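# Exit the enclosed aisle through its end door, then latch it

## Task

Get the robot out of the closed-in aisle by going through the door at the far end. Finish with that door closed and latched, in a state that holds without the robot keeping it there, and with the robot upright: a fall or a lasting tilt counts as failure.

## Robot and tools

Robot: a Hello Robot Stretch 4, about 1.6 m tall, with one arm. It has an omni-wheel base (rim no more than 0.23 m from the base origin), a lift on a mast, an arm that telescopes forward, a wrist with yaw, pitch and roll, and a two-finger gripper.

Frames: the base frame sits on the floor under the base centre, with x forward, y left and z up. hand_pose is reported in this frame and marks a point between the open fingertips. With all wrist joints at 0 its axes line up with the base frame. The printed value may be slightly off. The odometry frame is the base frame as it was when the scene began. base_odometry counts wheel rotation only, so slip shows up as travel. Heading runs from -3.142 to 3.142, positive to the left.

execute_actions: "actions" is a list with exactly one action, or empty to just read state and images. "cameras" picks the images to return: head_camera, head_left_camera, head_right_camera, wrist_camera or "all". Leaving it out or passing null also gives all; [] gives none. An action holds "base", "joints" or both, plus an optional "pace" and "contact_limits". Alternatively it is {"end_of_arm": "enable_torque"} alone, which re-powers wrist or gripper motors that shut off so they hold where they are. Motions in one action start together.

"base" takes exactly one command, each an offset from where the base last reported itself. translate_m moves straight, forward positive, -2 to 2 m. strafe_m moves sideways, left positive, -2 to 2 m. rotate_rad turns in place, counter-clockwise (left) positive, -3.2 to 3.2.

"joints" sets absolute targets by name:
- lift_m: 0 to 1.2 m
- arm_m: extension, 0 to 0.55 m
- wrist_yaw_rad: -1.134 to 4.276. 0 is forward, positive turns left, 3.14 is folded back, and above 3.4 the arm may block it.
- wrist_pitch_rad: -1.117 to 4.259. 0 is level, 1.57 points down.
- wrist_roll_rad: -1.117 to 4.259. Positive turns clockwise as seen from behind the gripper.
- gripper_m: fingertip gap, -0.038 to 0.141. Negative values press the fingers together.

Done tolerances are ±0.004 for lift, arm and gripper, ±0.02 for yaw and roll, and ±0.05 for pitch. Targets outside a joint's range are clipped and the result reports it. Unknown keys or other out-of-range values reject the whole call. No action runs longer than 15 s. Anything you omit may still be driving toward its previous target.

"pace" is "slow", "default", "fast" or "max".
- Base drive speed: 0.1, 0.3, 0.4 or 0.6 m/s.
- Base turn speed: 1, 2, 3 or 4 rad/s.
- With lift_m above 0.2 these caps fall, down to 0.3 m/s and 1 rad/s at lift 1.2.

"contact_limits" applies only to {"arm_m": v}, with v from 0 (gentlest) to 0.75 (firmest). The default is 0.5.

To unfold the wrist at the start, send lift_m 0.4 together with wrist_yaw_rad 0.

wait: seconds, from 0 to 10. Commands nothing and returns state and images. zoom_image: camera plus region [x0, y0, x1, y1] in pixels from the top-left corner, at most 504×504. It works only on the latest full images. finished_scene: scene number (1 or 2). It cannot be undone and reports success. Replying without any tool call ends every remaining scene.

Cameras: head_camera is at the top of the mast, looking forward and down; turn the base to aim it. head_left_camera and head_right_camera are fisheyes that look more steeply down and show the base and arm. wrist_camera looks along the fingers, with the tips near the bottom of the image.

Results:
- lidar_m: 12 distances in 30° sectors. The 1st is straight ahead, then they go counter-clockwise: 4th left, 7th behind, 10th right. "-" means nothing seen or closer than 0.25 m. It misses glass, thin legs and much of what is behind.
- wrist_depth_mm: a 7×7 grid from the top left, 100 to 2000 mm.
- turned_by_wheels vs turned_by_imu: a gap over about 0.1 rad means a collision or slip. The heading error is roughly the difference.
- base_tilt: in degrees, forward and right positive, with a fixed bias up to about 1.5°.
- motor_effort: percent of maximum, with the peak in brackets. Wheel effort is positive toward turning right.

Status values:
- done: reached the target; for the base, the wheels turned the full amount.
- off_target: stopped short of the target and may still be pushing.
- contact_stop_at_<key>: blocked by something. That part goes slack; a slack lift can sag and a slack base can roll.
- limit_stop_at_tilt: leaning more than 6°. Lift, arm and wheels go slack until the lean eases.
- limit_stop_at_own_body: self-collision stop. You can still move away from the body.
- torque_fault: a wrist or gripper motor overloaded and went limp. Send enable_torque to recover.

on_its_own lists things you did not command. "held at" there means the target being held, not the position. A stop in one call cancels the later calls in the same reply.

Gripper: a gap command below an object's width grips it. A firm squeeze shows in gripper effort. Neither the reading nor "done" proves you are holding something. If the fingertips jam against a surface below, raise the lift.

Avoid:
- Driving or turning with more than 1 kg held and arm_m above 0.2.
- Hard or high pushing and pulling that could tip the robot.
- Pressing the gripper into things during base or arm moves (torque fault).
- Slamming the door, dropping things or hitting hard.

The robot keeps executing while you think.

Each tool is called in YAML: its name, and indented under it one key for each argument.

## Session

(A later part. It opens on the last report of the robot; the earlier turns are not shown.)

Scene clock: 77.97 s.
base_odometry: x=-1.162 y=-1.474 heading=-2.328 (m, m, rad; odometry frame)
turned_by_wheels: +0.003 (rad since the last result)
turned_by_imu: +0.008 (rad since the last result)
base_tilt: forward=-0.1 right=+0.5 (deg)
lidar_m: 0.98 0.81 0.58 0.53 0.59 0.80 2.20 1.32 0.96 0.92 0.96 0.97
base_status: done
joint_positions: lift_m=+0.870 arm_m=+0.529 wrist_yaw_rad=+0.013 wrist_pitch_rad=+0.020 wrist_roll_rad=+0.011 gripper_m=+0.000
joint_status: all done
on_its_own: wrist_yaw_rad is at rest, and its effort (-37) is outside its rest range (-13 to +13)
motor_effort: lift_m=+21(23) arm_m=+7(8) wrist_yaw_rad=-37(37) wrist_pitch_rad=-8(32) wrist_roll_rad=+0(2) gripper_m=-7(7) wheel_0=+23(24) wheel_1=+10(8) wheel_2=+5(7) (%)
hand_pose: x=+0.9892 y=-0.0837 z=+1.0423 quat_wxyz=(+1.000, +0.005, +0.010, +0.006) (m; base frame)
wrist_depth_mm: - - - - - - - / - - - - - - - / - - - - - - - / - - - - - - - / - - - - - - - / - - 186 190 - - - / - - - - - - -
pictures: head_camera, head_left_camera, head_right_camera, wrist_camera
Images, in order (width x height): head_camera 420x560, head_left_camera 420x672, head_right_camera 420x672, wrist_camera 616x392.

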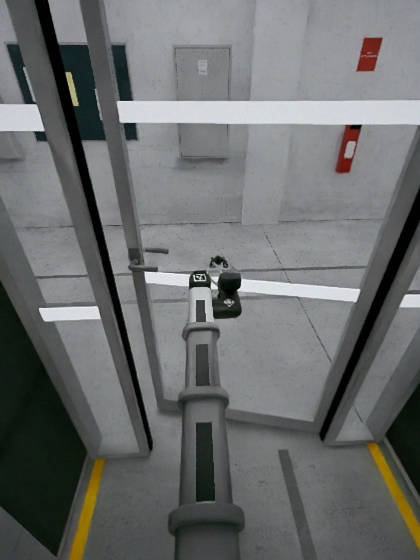

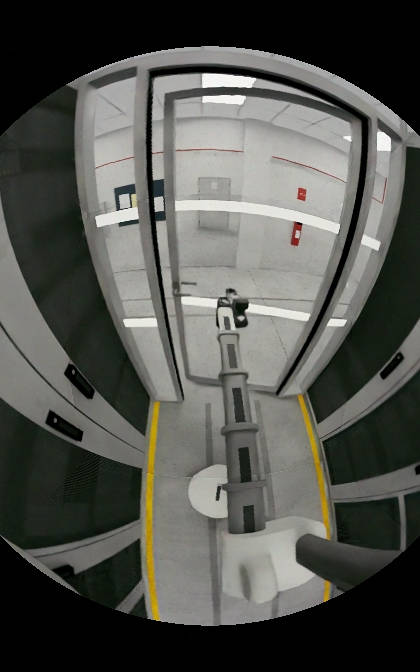

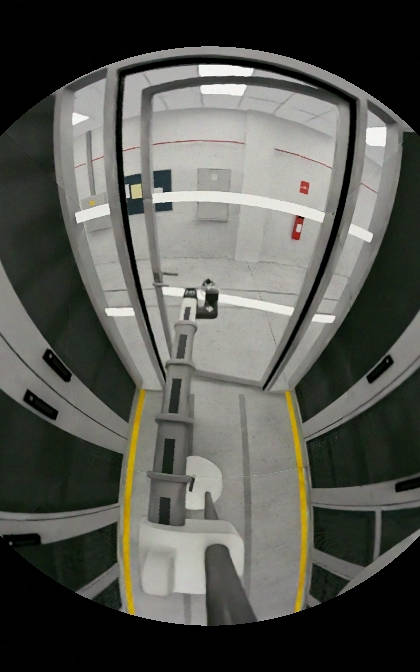

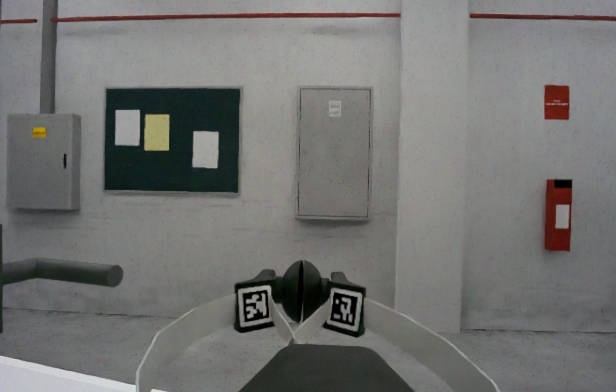

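execute_actions:
  actions:
    - {"base":{"translate_m":0.35},"joints":{"wrist_yaw_rad":-0.25,"arm_m":0.4},"pace":"slow"}
  cameras: ["head_camera","head_left_camera"]

Scene clock: 86.23 s.
base_odometry: x=-1.403 y=-1.728 heading=-2.328 (m, m, rad; odometry frame)
turned_by_wheels: +0.000 (rad since the last result)
turned_by_imu: +0.001 (rad since the last result)
base_tilt: forward=-0.1 right=+0.5 (deg)
lidar_m: 0.81 0.53 0.59 0.55 0.57 0.83 2.22 1.36 0.96 0.89 0.76 0.77
base_status: done
joint_positions: lift_m=+0.870 arm_m=+0.399 wrist_yaw_rad=-0.261 wrist_pitch_rad=+0.019 wrist_roll_rad=+0.011 gripper_m=+0.000
joint_status: all done
on_its_own: wrist_yaw_rad is at rest, and its effort (+31) is outside its rest range (-13 to +13)
motor_effort: lift_m=+21(21) arm_m=+5(6) wrist_yaw_rad=+31(71) wrist_pitch_rad=-5(8) wrist_roll_rad=+0(0) gripper_m=-5(6) wheel_0=+3(23) wheel_1=+3(15) wheel_2=-6(21) (%)
hand_pose: x=+0.8263 y=-0.1588 z=+1.0427 quat_wxyz=(+0.991, +0.007, +0.009, -0.130) (m; base frame)
wrist_depth_mm: - - - - - - - / - - - - - - - / - - - - - - - / - - - - - - - / 427 - - - - - - / - - - 192 186 - - / 343 - - 138 - - -
pictures: head_camera, head_left_camera
Images, in order (width x height): head_camera 420x560, head_left_camera 420x672.

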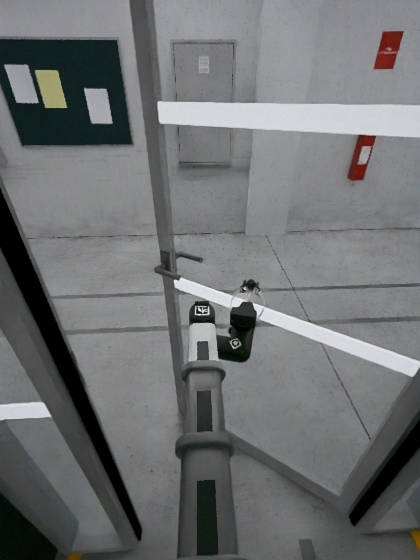

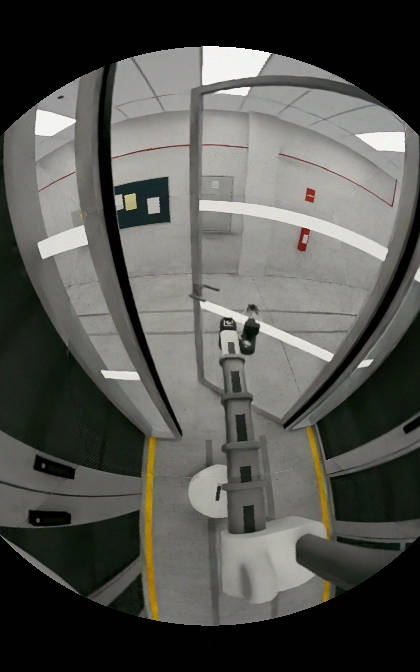

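execute_actions:
  actions:
    - {"base":{"strafe_m":-0.06},"joints":{"arm_m":0.3},"pace":"slow"}
  cameras: ["head_camera"]

Scene clock: 92.77 s.
base_odometry: x=-1.446 y=-1.687 heading=-2.326 (m, m, rad; odometry frame)
turned_by_wheels: +0.002 (rad since the last result)
turned_by_imu: +0.004 (rad since the last result)
base_tilt: forward=-0.1 right=+0.5 (deg)
lidar_m: 0.74 0.56 0.66 0.59 0.64 0.90 2.35 1.25 0.88 0.83 0.72 0.72
base_status: done
joint_positions: lift_m=+0.870 arm_m=+0.300 wrist_yaw_rad=-0.239 wrist_pitch_rad=+0.019 wrist_roll_rad=+0.011 gripper_m=+0.000
joint_status: all done
on_its_own: wrist_yaw_rad is at rest, and its effort (-30) is outside its rest range (-13 to +13)
motor_effort: lift_m=+21(21) arm_m=+1(3) wrist_yaw_rad=-30(38) wrist_pitch_rad=-8(8) wrist_roll_rad=+0(0) gripper_m=-6(8) wheel_0=+16(24) wheel_1=+3(6) wheel_2=+5(6) (%)
hand_pose: x=+0.7302 y=-0.1533 z=+1.0425 quat_wxyz=(+0.993, +0.007, +0.009, -0.119) (m; base frame)
wrist_depth_mm: - - - - - - - / - - - - - - - / - - - - - - - / - - - - - - - / - - - - - - - / - - 185 191 - - - / - - - - - - -
pictures: head_camera
Images, in order (width x height): head_camera 420x560.

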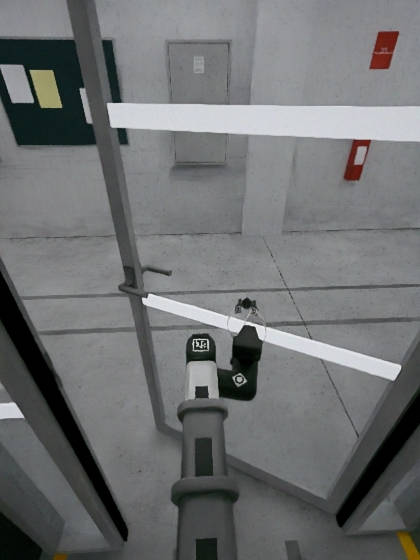

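execute_actions:
  actions:
    - {"base":{"translate_m":0.3},"joints":{"arm_m":0.0,"lift_m":0.6,"wrist_yaw_rad":-0.3},"pace":"slow"}
  cameras: ["head_camera","head_left_camera"]

Scene clock: 103.30 s.
base_odometry: x=-1.651 y=-1.906 heading=-2.325 (m, m, rad; odometry frame)
turned_by_wheels: +0.001 (rad since the last result)
turned_by_imu: +0.011 (rad since the last result)
base_tilt: forward=-0.2 right=+0.6 (deg)
lidar_m: 0.46 0.53 0.37 0.61 0.65 0.88 2.44 1.20 0.89 0.60 0.48 0.44
base_status: done
joint_positions: lift_m=+0.601 arm_m=+0.000 wrist_yaw_rad=-0.305 wrist_pitch_rad=+0.000 wrist_roll_rad=+0.011 gripper_m=+0.000
joint_status: all done
on_its_own: wrist_yaw_rad is at rest, and its effort (+14) is outside its rest range (-13 to +13); wrist_pitch_rad is at rest, and its effort (+47) is outside its rest range (-23 to +23)
motor_effort: lift_m=+11(21) arm_m=+1(3) wrist_yaw_rad=+14(40) wrist_pitch_rad=+47(49) wrist_roll_rad=+1(0) gripper_m=-4(6) wheel_0=+12(22) wheel_1=+5(14) wheel_2=-10(10) (%)
hand_pose: x=+0.4197 y=-0.1700 z=+0.7788 quat_wxyz=(+0.988, +0.005, -0.001, -0.152) (m; base frame)
wrist_depth_mm: - - - 240 228 217 208 / 278 265 251 238 227 216 209 / - - - - - - - / - - - - - - - / - - - - - - - / - - - 200 183 - - / 1921 1921 1808 136 1983 1808 -
pictures: head_camera, head_left_camera
Images, in order (width x height): head_camera 420x560, head_left_camera 420x672.

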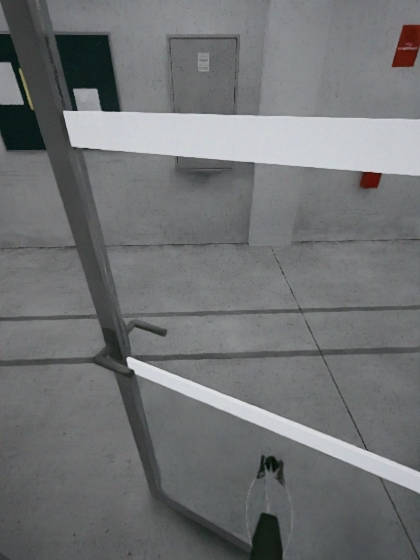

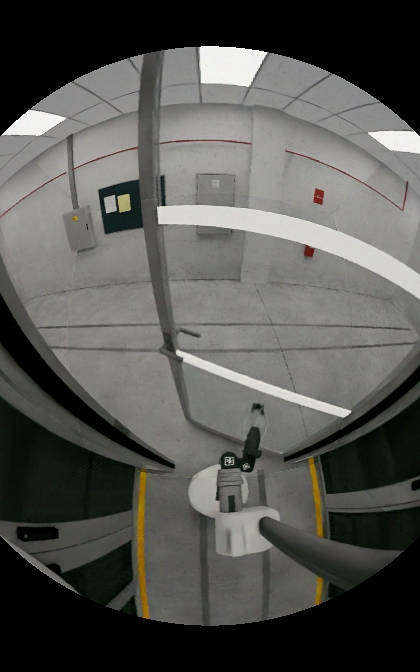

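execute_actions:
  actions:
    - {"base":{"translate_m":0.22},"joints":{"lift_m":0.605,"wrist_yaw_rad":-0.5},"pace":"slow"}
  cameras: ["head_right_camera","head_left_camera"]

Scene clock: 108.70 s.
base_odometry: x=-1.801 y=-2.066 heading=-2.325 (m, m, rad; odometry frame)
turned_by_wheels: +0.000 (rad since the last result)
turned_by_imu: +0.016 (rad since the last result)
base_tilt: forward=-0.1 right=+0.6 (deg)
lidar_m: 0.50 3.08 4.28 0.30 0.64 0.90 2.59 1.24 0.90 0.47 0.41 0.41
base_status: done
joint_positions: lift_m=+0.605 arm_m=+0.000 wrist_yaw_rad=-0.507 wrist_pitch_rad=+0.018 wrist_roll_rad=+0.011 gripper_m=+0.000
joint_status: all done
on_its_own: wrist_yaw_rad is at rest, and its effort (+20) is outside its rest range (-13 to +13)
motor_effort: lift_m=+20(20) arm_m=+1(1) wrist_yaw_rad=+20(98) wrist_pitch_rad=-4(47) wrist_roll_rad=+1(1) gripper_m=-4(6) wheel_0=+4(26) wheel_1=+2(11) wheel_2=-6(23) (%)
hand_pose: x=+0.3804 y=-0.2165 z=+0.7778 quat_wxyz=(+0.968, +0.007, +0.007, -0.251) (m; base frame)
wrist_depth_mm: 427 - - 244 220 202 191 / 330 294 268 247 224 213 - / - - - - - - - / - - - - - - - / - - - - - - - / - - - 192 186 - - / 1756 1756 1708 141 1921 1708 1863
pictures: head_left_camera, head_right_camera
Images, in order (width x height): head_left_camera 420x672, head_right_camera 420x672.

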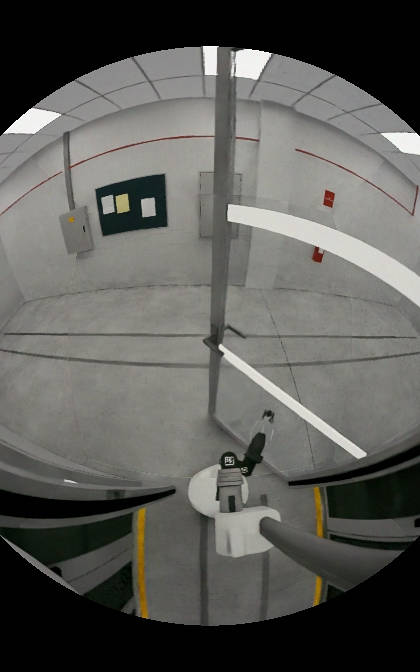

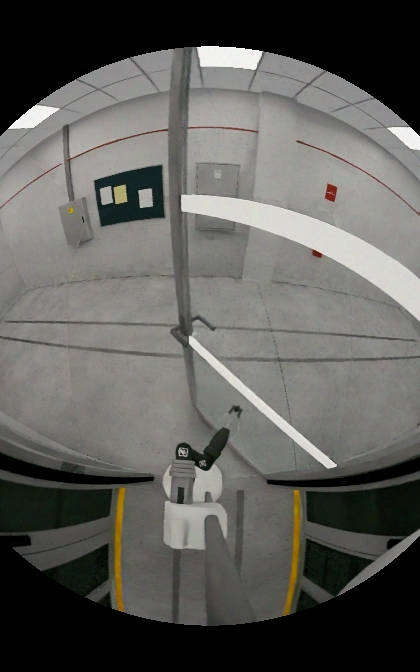

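execute_actions:
  actions:
    - {"base":{"translate_m":0.17},"pace":"slow"}
  cameras: ["head_right_camera"]

Scene clock: 117.80 s.
base_odometry: x=-1.918 y=-2.190 heading=-2.325 (m, m, rad; odometry frame)
turned_by_wheels: +0.000 (rad since the last result)
turned_by_imu: +0.010 (rad since the last result)
base_tilt: forward=-0.1 right=+0.6 (deg)
lidar_m: 0.46 2.92 4.10 0.59 0.34 0.89 2.71 1.23 0.57 0.41 0.38 0.39
base_status: done
joint_positions: lift_m=+0.605 arm_m=+0.000 wrist_yaw_rad=-0.506 wrist_pitch_rad=+0.019 wrist_roll_rad=+0.011 gripper_m=+0.000
joint_status: not commanded
on_its_own: wrist_yaw_rad is at rest, and its effort (+16) is outside its rest range (-13 to +13)
motor_effort: lift_m=+20(20) arm_m=+1(1) wrist_yaw_rad=+16(66) wrist_pitch_rad=-6(9) wrist_roll_rad=+1(1) gripper_m=-5(7) wheel_0=+5(16) wheel_1=+3(4) wheel_2=-5(20) (%)
hand_pose: x=+0.3807 y=-0.2162 z=+0.7777 quat_wxyz=(+0.968, +0.007, +0.008, -0.250) (m; base frame)
wrist_depth_mm: - 357 407 259 217 191 177 / - 345 291 254 225 - - / - 357 - - - - - / - 364 - - - - - / - 364 - - - - - / - 366 - 192 186 - - / 1756 357 1708 140 1921 1618 1921
pictures: head_right_camera
Images, in order (width x height): head_right_camera 420x672.

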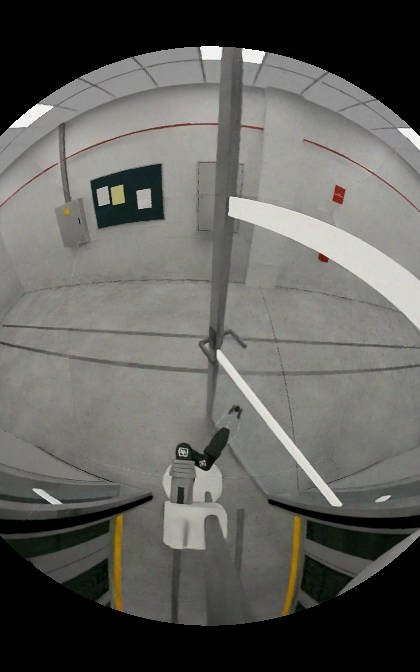

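execute_actions:
  actions:
    - {"base":{"translate_m":0.14},"pace":"slow"}
  cameras: ["head_right_camera","head_left_camera"]

Scene clock: 127.57 s.
base_odometry: x=-2.013 y=-2.292 heading=-2.325 (m, m, rad; odometry frame)
turned_by_wheels: +0.000 (rad since the last result)
turned_by_imu: +0.001 (rad since the last result)
base_tilt: forward=-0.1 right=+0.5 (deg)
lidar_m: 0.48 2.78 3.91 0.98 0.41 0.45 2.68 1.22 0.50 0.36 0.36 0.39
base_status: done
joint_positions: lift_m=+0.605 arm_m=+0.000 wrist_yaw_rad=-0.503 wrist_pitch_rad=+0.020 wrist_roll_rad=+0.011 gripper_m=+0.000
joint_status: not commanded
motor_effort: lift_m=+20(20) arm_m=+1(1) wrist_yaw_rad=+9(25) wrist_pitch_rad=-8(8) wrist_roll_rad=+0(1) gripper_m=-5(4) wheel_0=+6(12) wheel_1=+3(5) wheel_2=-4(12) (%)
hand_pose: x=+0.3812 y=-0.2157 z=+0.7775 quat_wxyz=(+0.968, +0.008, +0.008, -0.249) (m; base frame)
wrist_depth_mm: - - 297 268 215 186 169 / - - 294 260 229 - - / - - 303 - - - - / - - 304 - - - - / - - 304 - - - - / - - 296 192 186 - - / 1808 1756 297 140 1863 1661 1921
pictures: head_left_camera, head_right_camera
Images, in order (width x height): head_left_camera 420x672, head_right_camera 420x672.

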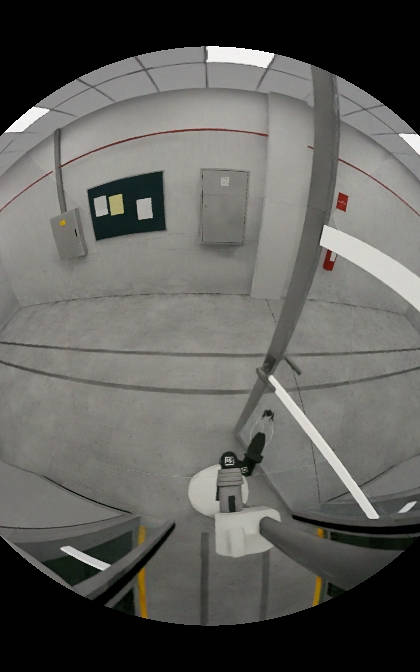

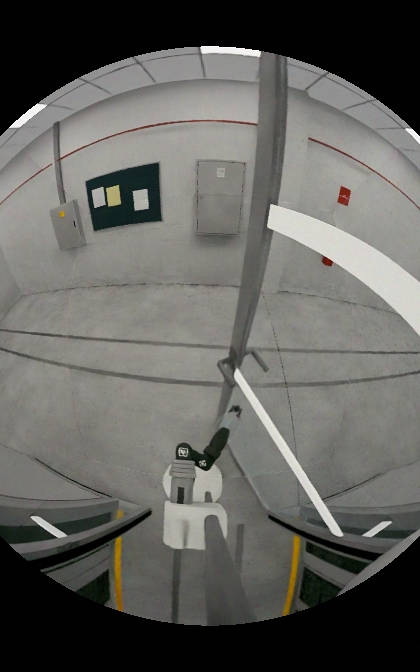

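execute_actions:
  actions:
    - {"base":{"translate_m":0.1},"joints":{"wrist_yaw_rad":1.3},"pace":"slow"}
  cameras: ["head_right_camera"]

execute_actions:
  actions:
    - {"base":{"strafe_m":0.75}}
  cameras: ["head_right_camera"]

execute_actions:
  actions:
    - {"base":{"rotate_rad":-1.9},"joints":{"wrist_yaw_rad":0.6}}

Scene clock: 133.37 s.
torque_fault: wrist_yaw_rad switched itself off since the last result.
base_odometry: x=-2.081 y=-2.364 heading=-2.324 (m, m, rad; odometry frame)
turned_by_wheels: +0.001 (rad since the last result)
turned_by_imu: -0.006 (rad since the last result)
base_tilt: forward=-0.1 right=+0.5 (deg)
lidar_m: 2.45 2.67 3.55 1.38 0.61 0.49 2.60 1.23 0.45 0.33 0.34 0.34
base_status: done
joint_positions: lift_m=+0.605 arm_m=+0.000 wrist_yaw_rad=-0.440 wrist_pitch_rad=+0.019 wrist_roll_rad=+0.011 gripper_m=+0.000
joint_status: wrist_yaw_rad torque_fault (moved +0.063 of +1.803)
on_its_own: wrist_yaw_rad is off since a torque_fault, until you send "end_of_arm": "enable_torque" (your +1.300 is given up)
motor_effort: lift_m=+17(20) arm_m=+1(2) wrist_yaw_rad=+0(100) wrist_pitch_rad=-7(22) wrist_roll_rad=+0(0) gripper_m=-4(13) wheel_0=+6(9) wheel_1=+4(12) wheel_2=-2(29) (%)
hand_pose: x=+0.3943 y=-0.2021 z=+0.7777 quat_wxyz=(+0.976, +0.007, +0.008, -0.219) (m; base frame)
wrist_depth_mm: - - - 250 215 180 161 / - - - 250 230 - - / - - - 250 - - - / - - - 248 - - - / - - - 241 - - - / - - - 195 186 - - / 1756 1756 1756 139 1808 1661 1921
pictures: head_right_camera
Images, in order (width x height): head_right_camera 420x672.

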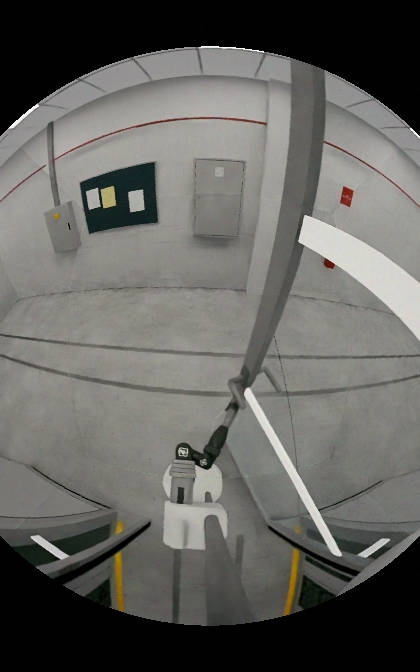

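not run: a stop came earlier in this reply.

not run: a stop came earlier in this reply.

execute_actions:
  actions:
    - {"base":{"strafe_m":0.3}}
  cameras: ["head_right_camera"]

Scene clock: 138.20 s.
base_odometry: x=-1.863 y=-2.570 heading=-2.324 (m, m, rad; odometry frame)
turned_by_wheels: +0.000 (rad since the last result)
turned_by_imu: +0.001 (rad since the last result)
base_tilt: forward=+0.0 right=+0.5 (deg)
lidar_m: 2.46 2.67 3.73 1.35 0.54 0.43 0.37 1.63 0.71 0.44 0.32 0.39
base_status: done
joint_positions: lift_m=+0.605 arm_m=+0.000 wrist_yaw_rad=-0.903 wrist_pitch_rad=+0.020 wrist_roll_rad=+0.011 gripper_m=+0.000
joint_status: not commanded
on_its_own: wrist_yaw_rad is off since a torque_fault, until you send "end_of_arm": "enable_torque" (your +1.300 is given up)
motor_effort: lift_m=+17(17) arm_m=+1(1) wrist_yaw_rad=+0(1) wrist_pitch_rad=-8(8) wrist_roll_rad=+0(0) gripper_m=-4(6) wheel_0=+4(10) wheel_1=+1(10) wheel_2=-1(2) (%)
hand_pose: x=+0.2808 y=-0.2806 z=+0.7776 quat_wxyz=(+0.900, +0.009, +0.007, -0.436) (m; base frame)
wrist_depth_mm: 1983 - - - 233 242 239 / 1921 - - - 234 241 239 / - - - - 235 - - / - - - - - - - / - - - - - - - / - - - 202 187 - - / 1808 1808 1708 145 1756 1661 1921
pictures: head_right_camera
Images, in order (width x height): head_right_camera 420x672.

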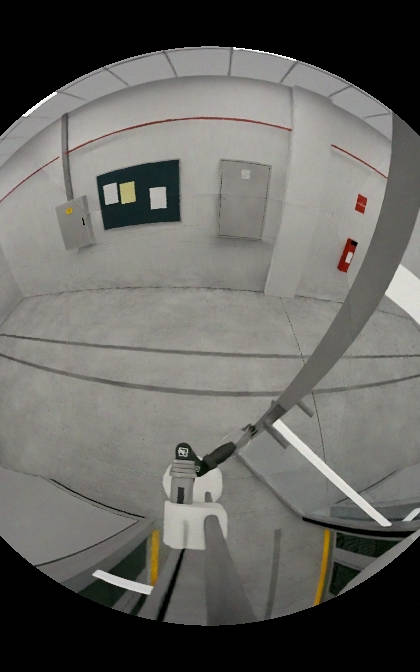

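execute_actions:
  actions:
    - {"base":{"strafe_m":0.4}}
  cameras: ["head_right_camera"]

execute_actions:
  actions:
    - {"end_of_arm":"enable_torque"}
  cameras: ["head_right_camera"]

Scene clock: 142.57 s.
base_odometry: x=-1.571 y=-2.843 heading=-2.324 (m, m, rad; odometry frame)
turned_by_wheels: +0.000 (rad since the last result)
turned_by_imu: +0.000 (rad since the last result)
base_tilt: forward=-0.1 right=+0.6 (deg)
lidar_m: 2.51 2.67 3.75 2.19 0.51 0.38 0.35 0.38 0.44 1.57 3.52 2.54
base_status: done
joint_positions: lift_m=+0.605 arm_m=+0.000 wrist_yaw_rad=-1.068 wrist_pitch_rad=+0.020 wrist_roll_rad=+0.011 gripper_m=+0.000
joint_status: not commanded
on_its_own: wrist_yaw_rad is off since a torque_fault, until you send "end_of_arm": "enable_torque" (your +1.300 is given up)
motor_effort: lift_m=+17(17) arm_m=+1(1) wrist_yaw_rad=-1(1) wrist_pitch_rad=-8(10) wrist_roll_rad=+0(0) gripper_m=-7(6) wheel_0=-1(11) wheel_1=+0(8) wheel_2=+0(1) (%)
hand_pose: x=+0.2332 y=-0.2948 z=+0.7776 quat_wxyz=(+0.861, +0.010, +0.006, -0.509) (m; base frame)
wrist_depth_mm: - - - - - - - / - - - - - - - / - - - - - - - / - - - - - - - / - - - - - - - / - - - 193 187 - - / 1756 1808 1708 132 1921 1708 1863
pictures: head_right_camera
Images, in order (width x height): head_right_camera 420x672.

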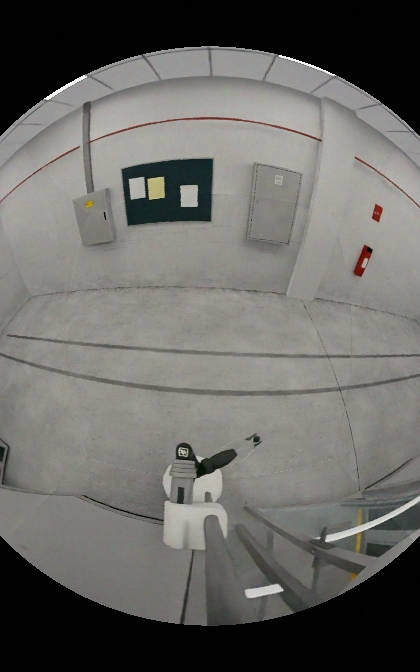

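Scene clock: 142.87 s.
base_odometry: x=-1.571 y=-2.843 heading=-2.324 (m, m, rad; odometry frame)
turned_by_wheels: +0.000 (rad since the last result)
turned_by_imu: +0.000 (rad since the last result)
base_tilt: forward=-0.1 right=+0.5 (deg)
lidar_m: 2.51 2.68 3.74 2.19 0.51 0.37 0.35 0.38 0.45 1.57 3.52 2.55
base_status: not commanded
joint_positions: lift_m=+0.605 arm_m=+0.000 wrist_yaw_rad=-1.068 wrist_pitch_rad=+0.020 wrist_roll_rad=+0.011 gripper_m=+0.000
joint_status: not commanded
end_of_arm: enable_torque: each motor that was off is on again
on_its_own: wrist_yaw_rad is held at -1.068, not at your +1.300, since a torque_fault
motor_effort: lift_m=+17(17) arm_m=+1(1) wrist_yaw_rad=+0(1) wrist_pitch_rad=-8(8) wrist_roll_rad=+0(0) gripper_m=-5(7) wheel_0=-2(1) wheel_1=+0(1) wheel_2=+0(0) (%)
hand_pose: x=+0.2332 y=-0.2948 z=+0.7776 quat_wxyz=(+0.861, +0.010, +0.006, -0.509) (m; base frame)
wrist_depth_mm: - - - - - - - / - - - - - - - / - - - - - - - / - - - - - - - / - - - - - - - / - - - 193 187 - - / 1756 1808 1708 132 1863 1661 1921
pictures: head_right_camera
Images, in order (width x height): head_right_camera 420x672.

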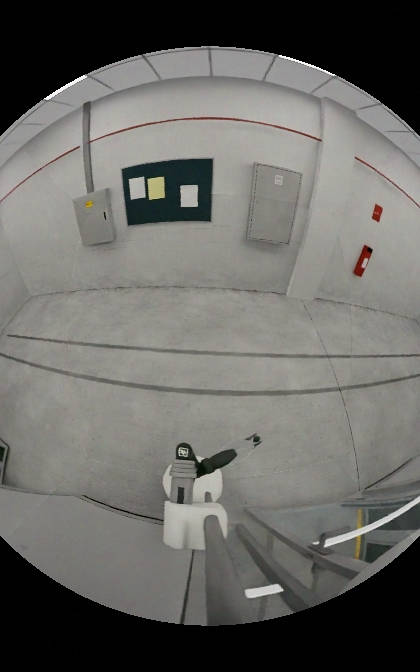

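execute_actions:
  actions:
    - {"base":{"rotate_rad":-1.7},"joints":{"wrist_yaw_rad":0.1}}

Scene clock: 147.03 s.
base_odometry: x=-1.571 y=-2.843 heading=+2.260 (m, m, rad; odometry frame)
turned_by_wheels: -1.699 (rad since the last result)
turned_by_imu: -1.687 (rad since the last result)
base_tilt: forward=+0.0 right=+0.5 (deg)
lidar_m: 1.04 4.17 2.65 2.52 2.60 3.17 - 0.59 0.40 0.34 0.36 0.50
base_status: done
joint_positions: lift_m=+0.605 arm_m=+0.000 wrist_yaw_rad=+0.100 wrist_pitch_rad=+0.020 wrist_roll_rad=+0.011 gripper_m=+0.000
joint_status: all done
motor_effort: lift_m=+17(17) arm_m=+1(1) wrist_yaw_rad=+1(6) wrist_pitch_rad=-8(8) wrist_roll_rad=+0(0) gripper_m=-7(5) wheel_0=+2(6) wheel_1=+3(9) wheel_2=+2(9) (%)
hand_pose: x=+0.4664 y=-0.0583 z=+0.7777 quat_wxyz=(+0.999, +0.005, +0.010, +0.050) (m; base frame)
wrist_depth_mm: - - - - 1366 1336 1366 / - - - - 1336 1336 1336 / - - - - 1336 750 904 / - - - - 1308 1336 1397 / - - - - 1336 1366 1366 / - - - 193 186 1366 1336 / 1756 1808 1708 133 1078 1397 1336
pictures: head_camera, head_left_camera, head_right_camera, wrist_camera
Images, in order (width x height): head_camera 420x560, head_left_camera 420x672, head_right_camera 420x672, wrist_camera 616x392.

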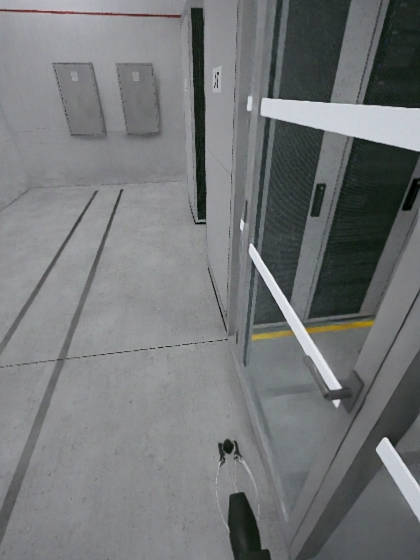

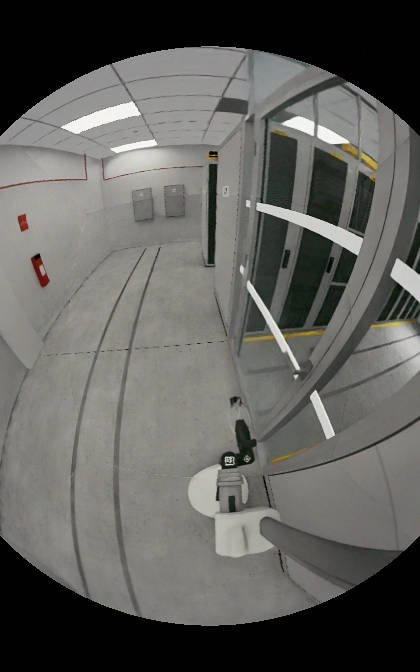

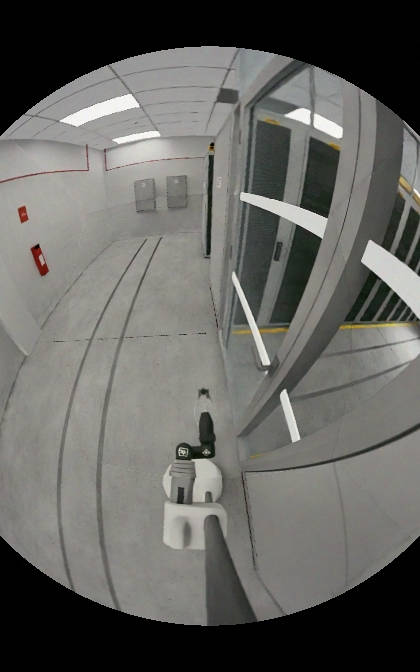

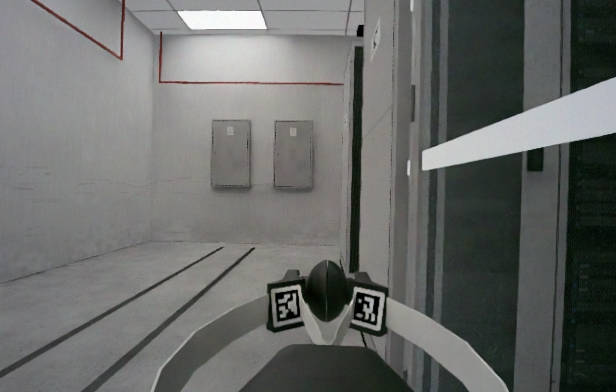

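zoom_image:
  camera: "head_camera"
  region: [240, 330, 420, 560]

zoom_image:
  camera: "head_left_camera"
  region: [230, 60, 420, 480]

Region (240, 330, 420, 560) of head_camera's 420x560 image, scaled by 2.191, with more detail than that image has; it fills the left 394 columns of this view, and the rest is white.

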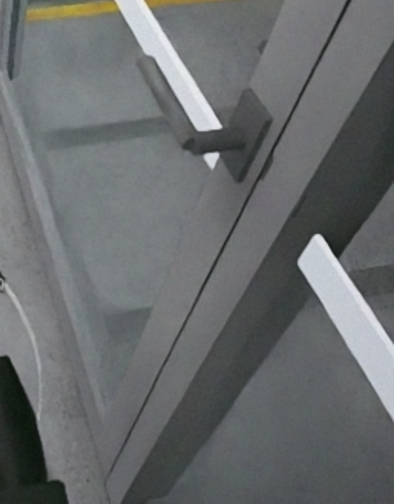

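Region (230, 60, 420, 480) of head_left_camera's 420x672 image, scaled by 1.200, with more detail than that image has; it fills the left 228 columns of this view, and the rest is white.

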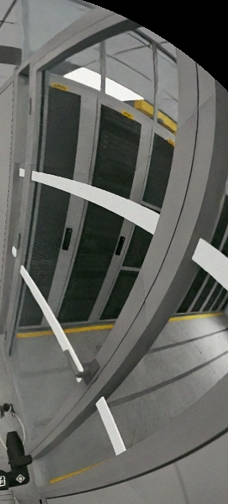

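execute_actions:
  actions:
    - {"base":{"rotate_rad":0.11},"joints":{"wrist_yaw_rad":1.2}}
  cameras: []

execute_actions:
  actions:
    - {"base":{"translate_m":0.72},"pace":"fast"}
  cameras: ["head_camera","head_right_camera"]

Scene clock: 156.63 s.
base_odometry: x=-1.571 y=-2.843 heading=+2.369 (m, m, rad; odometry frame)
turned_by_wheels: +0.110 (rad since the last result)
turned_by_imu: +0.109 (rad since the last result)
base_tilt: forward=-0.1 right=+0.5 (deg)
lidar_m: 1.56 3.53 2.57 2.51 2.67 3.62 2.20 0.54 0.38 0.35 0.38 0.51
base_status: done
joint_positions: lift_m=+0.605 arm_m=+0.000 wrist_yaw_rad=+1.200 wrist_pitch_rad=+0.019 wrist_roll_rad=+0.011 gripper_m=+0.000
joint_status: all done
motor_effort: lift_m=+17(17) arm_m=+1(1) wrist_yaw_rad=+0(5) wrist_pitch_rad=-7(7) wrist_roll_rad=+0(0) gripper_m=-6(5) wheel_0=+0(5) wheel_1=-3(8) wheel_2=-1(7) (%)
hand_pose: x=+0.3568 y=+0.2371 z=+0.7777 quat_wxyz=(+0.825, -0.001, +0.011, +0.564) (m; base frame)
wrist_depth_mm: - - - - - - - / - - - - - - - / - - - - - - - / - - - - - - - / - - - - - - - / - - - 193 187 - - / 1808 1808 1708 133 1863 1618 1863
pictures: none
No camera images: the call's "cameras" was empty. Leave "cameras" out to get every camera's image.

Scene clock: 159.73 s.
base_odometry: x=-2.087 y=-2.341 heading=+2.370 (m, m, rad; odometry frame)
turned_by_wheels: +0.000 (rad since the last result)
turned_by_imu: +0.000 (rad since the last result)
base_tilt: forward=-0.1 right=+0.5 (deg)
lidar_m: 1.38 3.69 2.60 2.48 2.69 3.51 1.48 0.43 0.36 0.37 0.36 0.52
base_status: done
joint_positions: lift_m=+0.605 arm_m=+0.000 wrist_yaw_rad=+1.200 wrist_pitch_rad=+0.019 wrist_roll_rad=+0.011 gripper_m=+0.000
joint_status: not commanded
motor_effort: lift_m=+17(18) arm_m=+1(1) wrist_yaw_rad=+0(2) wrist_pitch_rad=-8(8) wrist_roll_rad=+0(0) gripper_m=-7(6) wheel_0=+0(6) wheel_1=+0(9) wheel_2=+2(13) (%)
hand_pose: x=+0.3567 y=+0.2371 z=+0.7777 quat_wxyz=(+0.825, -0.001, +0.011, +0.565) (m; base frame)
wrist_depth_mm: - - - - - - - / - - - - - - - / - - - - - - - / - - - - - - - / - - - - - - - / - - - 194 186 - - / 1808 1863 1756 133 1863 1618 1921
pictures: head_camera, head_right_camera
Images, in order (width x height): head_camera 420x560, head_right_camera 420x672.

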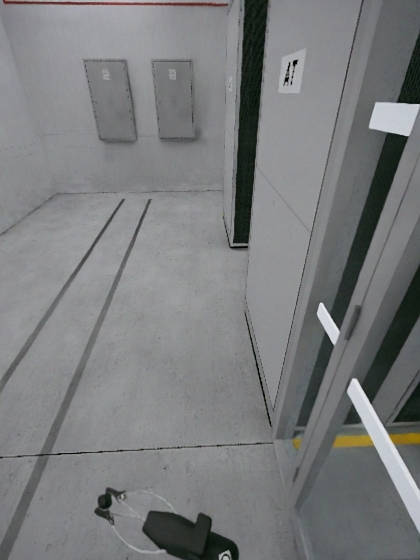

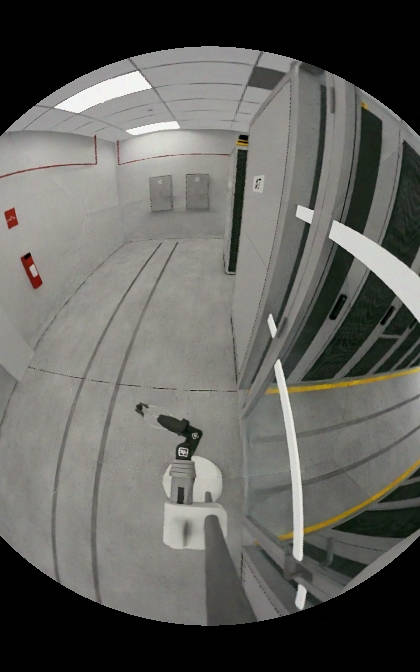

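execute_actions:
  actions:
    - {"base":{"strafe_m":-0.135},"pace":"slow"}
  cameras: ["head_right_camera"]

Scene clock: 164.00 s.
base_odometry: x=-1.993 y=-2.244 heading=+2.369 (m, m, rad; odometry frame)
turned_by_wheels: +0.000 (rad since the last result)
turned_by_imu: +0.000 (rad since the last result)
base_tilt: forward=-0.1 right=+0.6 (deg)
lidar_m: 0.88 3.88 2.74 2.59 2.82 3.69 0.92 0.28 0.25 0.25 0.25 0.33
base_status: done
joint_positions: lift_m=+0.605 arm_m=+0.000 wrist_yaw_rad=+1.200 wrist_pitch_rad=+0.019 wrist_roll_rad=+0.011 gripper_m=+0.000
joint_status: not commanded
motor_effort: lift_m=+17(17) arm_m=+1(1) wrist_yaw_rad=+0(0) wrist_pitch_rad=-8(8) wrist_roll_rad=+0(0) gripper_m=-7(6) wheel_0=+2(6) wheel_1=-4(10) wheel_2=+1(1) (%)
hand_pose: x=+0.3567 y=+0.2371 z=+0.7777 quat_wxyz=(+0.825, -0.001, +0.011, +0.565) (m; base frame)
wrist_depth_mm: - - - - - - - / - - - - - - - / - - - - - - - / - - - - - - - / - - - - - - - / - - - 193 187 - - / 1756 1808 1708 132 1863 1661 1863
pictures: head_right_camera
Images, in order (width x height): head_right_camera 420x672.

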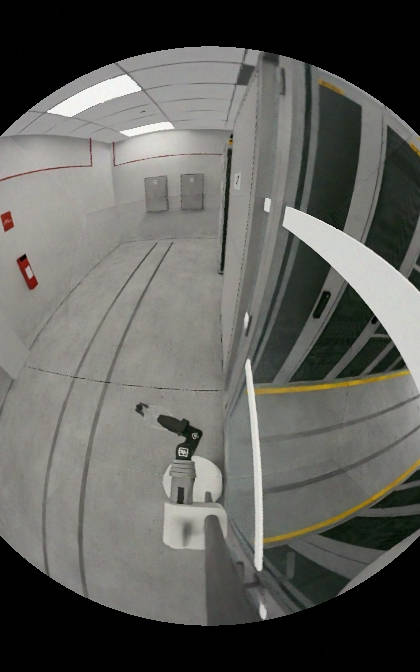

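No contact yet.

execute_actions:
  actions:
    - {"base":{"strafe_m":-0.025},"pace":"slow"}
  cameras: ["head_right_camera"]

Scene clock: 166.37 s.
base_odometry: x=-1.975 y=-2.226 heading=+2.370 (m, m, rad; odometry frame)
turned_by_wheels: +0.000 (rad since the last result)
turned_by_imu: +0.000 (rad since the last result)
base_tilt: forward=-0.1 right=+0.5 (deg)
lidar_m: 0.85 3.93 2.76 2.63 2.83 3.73 0.82 0.25 0.25 2.39 0.25 0.30
base_status: done
joint_positions: lift_m=+0.605 arm_m=+0.000 wrist_yaw_rad=+1.200 wrist_pitch_rad=+0.019 wrist_roll_rad=+0.011 gripper_m=+0.000
joint_status: not commanded
motor_effort: lift_m=+17(17) arm_m=+1(1) wrist_yaw_rad=-1(1) wrist_pitch_rad=-7(7) wrist_roll_rad=+0(0) gripper_m=-7(5) wheel_0=+3(7) wheel_1=-3(7) wheel_2=+0(1) (%)
hand_pose: x=+0.3567 y=+0.2371 z=+0.7777 quat_wxyz=(+0.825, -0.001, +0.011, +0.565) (m; base frame)
wrist_depth_mm: - - - - - - - / - - - - - - - / - - - - - - - / - - - - - - - / - - - - - - - / - - - 193 187 - - / 1808 1808 1708 133 1921 1661 1863
pictures: head_right_camera
Images, in order (width x height): head_right_camera 420x672.

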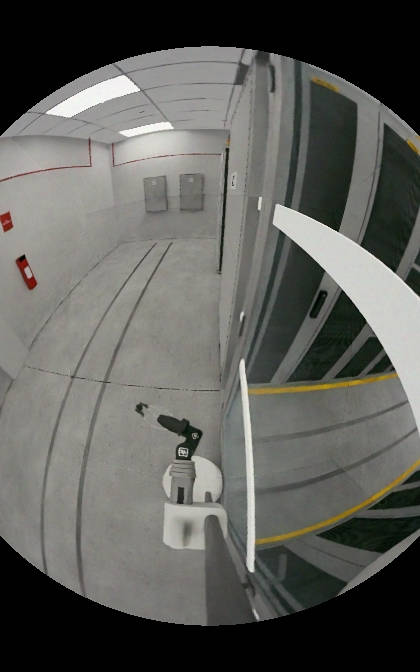

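execute_actions:
  actions:
    - {"base":{"strafe_m":-0.03},"pace":"slow"}
  cameras: ["head_right_camera"]

Scene clock: 168.47 s.
base_odometry: x=-1.973 y=-2.225 heading=+2.375 (m, m, rad; odometry frame)
turned_by_wheels: +0.005 (rad since the last result)
turned_by_imu: +0.007 (rad since the last result)
base_tilt: forward=-0.1 right=+0.5 (deg)
lidar_m: 0.84 3.92 2.74 2.62 2.86 3.78 0.80 0.25 0.25 2.49 0.25 0.30
base_status: strafe_m contact_stop (by the wheels' count: -0.003 of -0.030)
joint_positions: lift_m=+0.605 arm_m=+0.000 wrist_yaw_rad=+1.200 wrist_pitch_rad=+0.019 wrist_roll_rad=+0.011 gripper_m=+0.000
joint_status: not commanded
on_its_own: the wheels are slack since a contact_stop
motor_effort: lift_m=+17(17) arm_m=+1(1) wrist_yaw_rad=+0(0) wrist_pitch_rad=-8(8) wrist_roll_rad=+0(0) gripper_m=-7(7) wheel_0=+0(36) wheel_1=+0(32) wheel_2=+0(4) (%)
hand_pose: x=+0.3567 y=+0.2372 z=+0.7777 quat_wxyz=(+0.825, -0.001, +0.011, +0.565) (m; base frame)
wrist_depth_mm: - - - - - - - / - - - - - - - / - - - - - - - / - - - - - - - / - - - - - - - / - - - 193 187 - - / 1808 1863 1708 133 1921 1661 1863
pictures: head_right_camera
Images, in order (width x height): head_right_camera 420x672.

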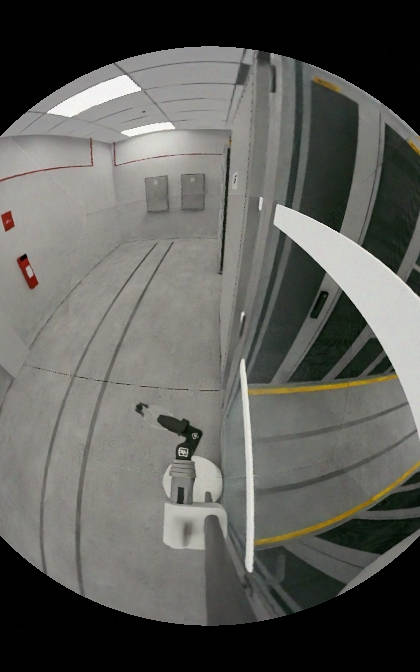

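Door is solidly seated.

execute_actions:
  actions:
    - {"base":{"strafe_m":0.25},"pace":"fast"}
  cameras: ["head_right_camera"]

finished_scene:
  scene: 1

Scene clock: 171.83 s.
base_odometry: x=-2.146 y=-2.405 heading=+2.375 (m, m, rad; odometry frame)
turned_by_wheels: +0.000 (rad since the last result)
turned_by_imu: +0.000 (rad since the last result)
base_tilt: forward=-0.1 right=+0.5 (deg)
lidar_m: 1.75 3.54 2.47 2.37 2.59 3.42 1.76 0.70 0.41 0.45 0.48 0.65
base_status: done
joint_positions: lift_m=+0.605 arm_m=+0.000 wrist_yaw_rad=+1.200 wrist_pitch_rad=+0.019 wrist_roll_rad=+0.011 gripper_m=+0.000
joint_status: not commanded
motor_effort: lift_m=+17(17) arm_m=+1(1) wrist_yaw_rad=+0(1) wrist_pitch_rad=-8(8) wrist_roll_rad=+0(0) gripper_m=-6(6) wheel_0=+0(11) wheel_1=+0(17) wheel_2=+1(1) (%)
hand_pose: x=+0.3567 y=+0.2372 z=+0.7777 quat_wxyz=(+0.825, -0.001, +0.011, +0.565) (m; base frame)
wrist_depth_mm: - - - - - - - / - - - - - - - / - - - - - - - / - - - - - - - / - - - - - - - / - - - 193 187 - - / 1808 1808 1708 132 1921 1661 1863
pictures: head_right_camera
Images, in order (width x height): head_right_camera 420x672.

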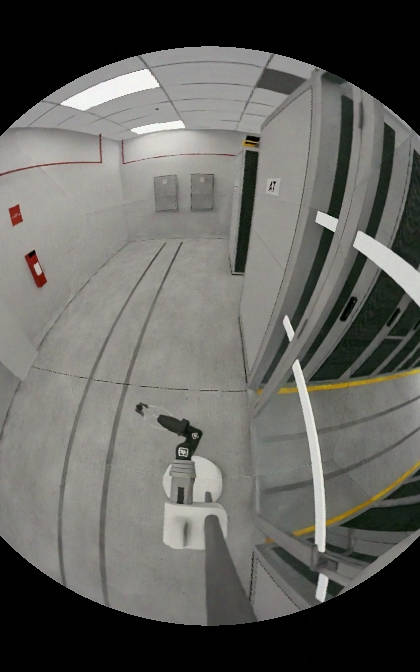

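The scene is finished: the task was done.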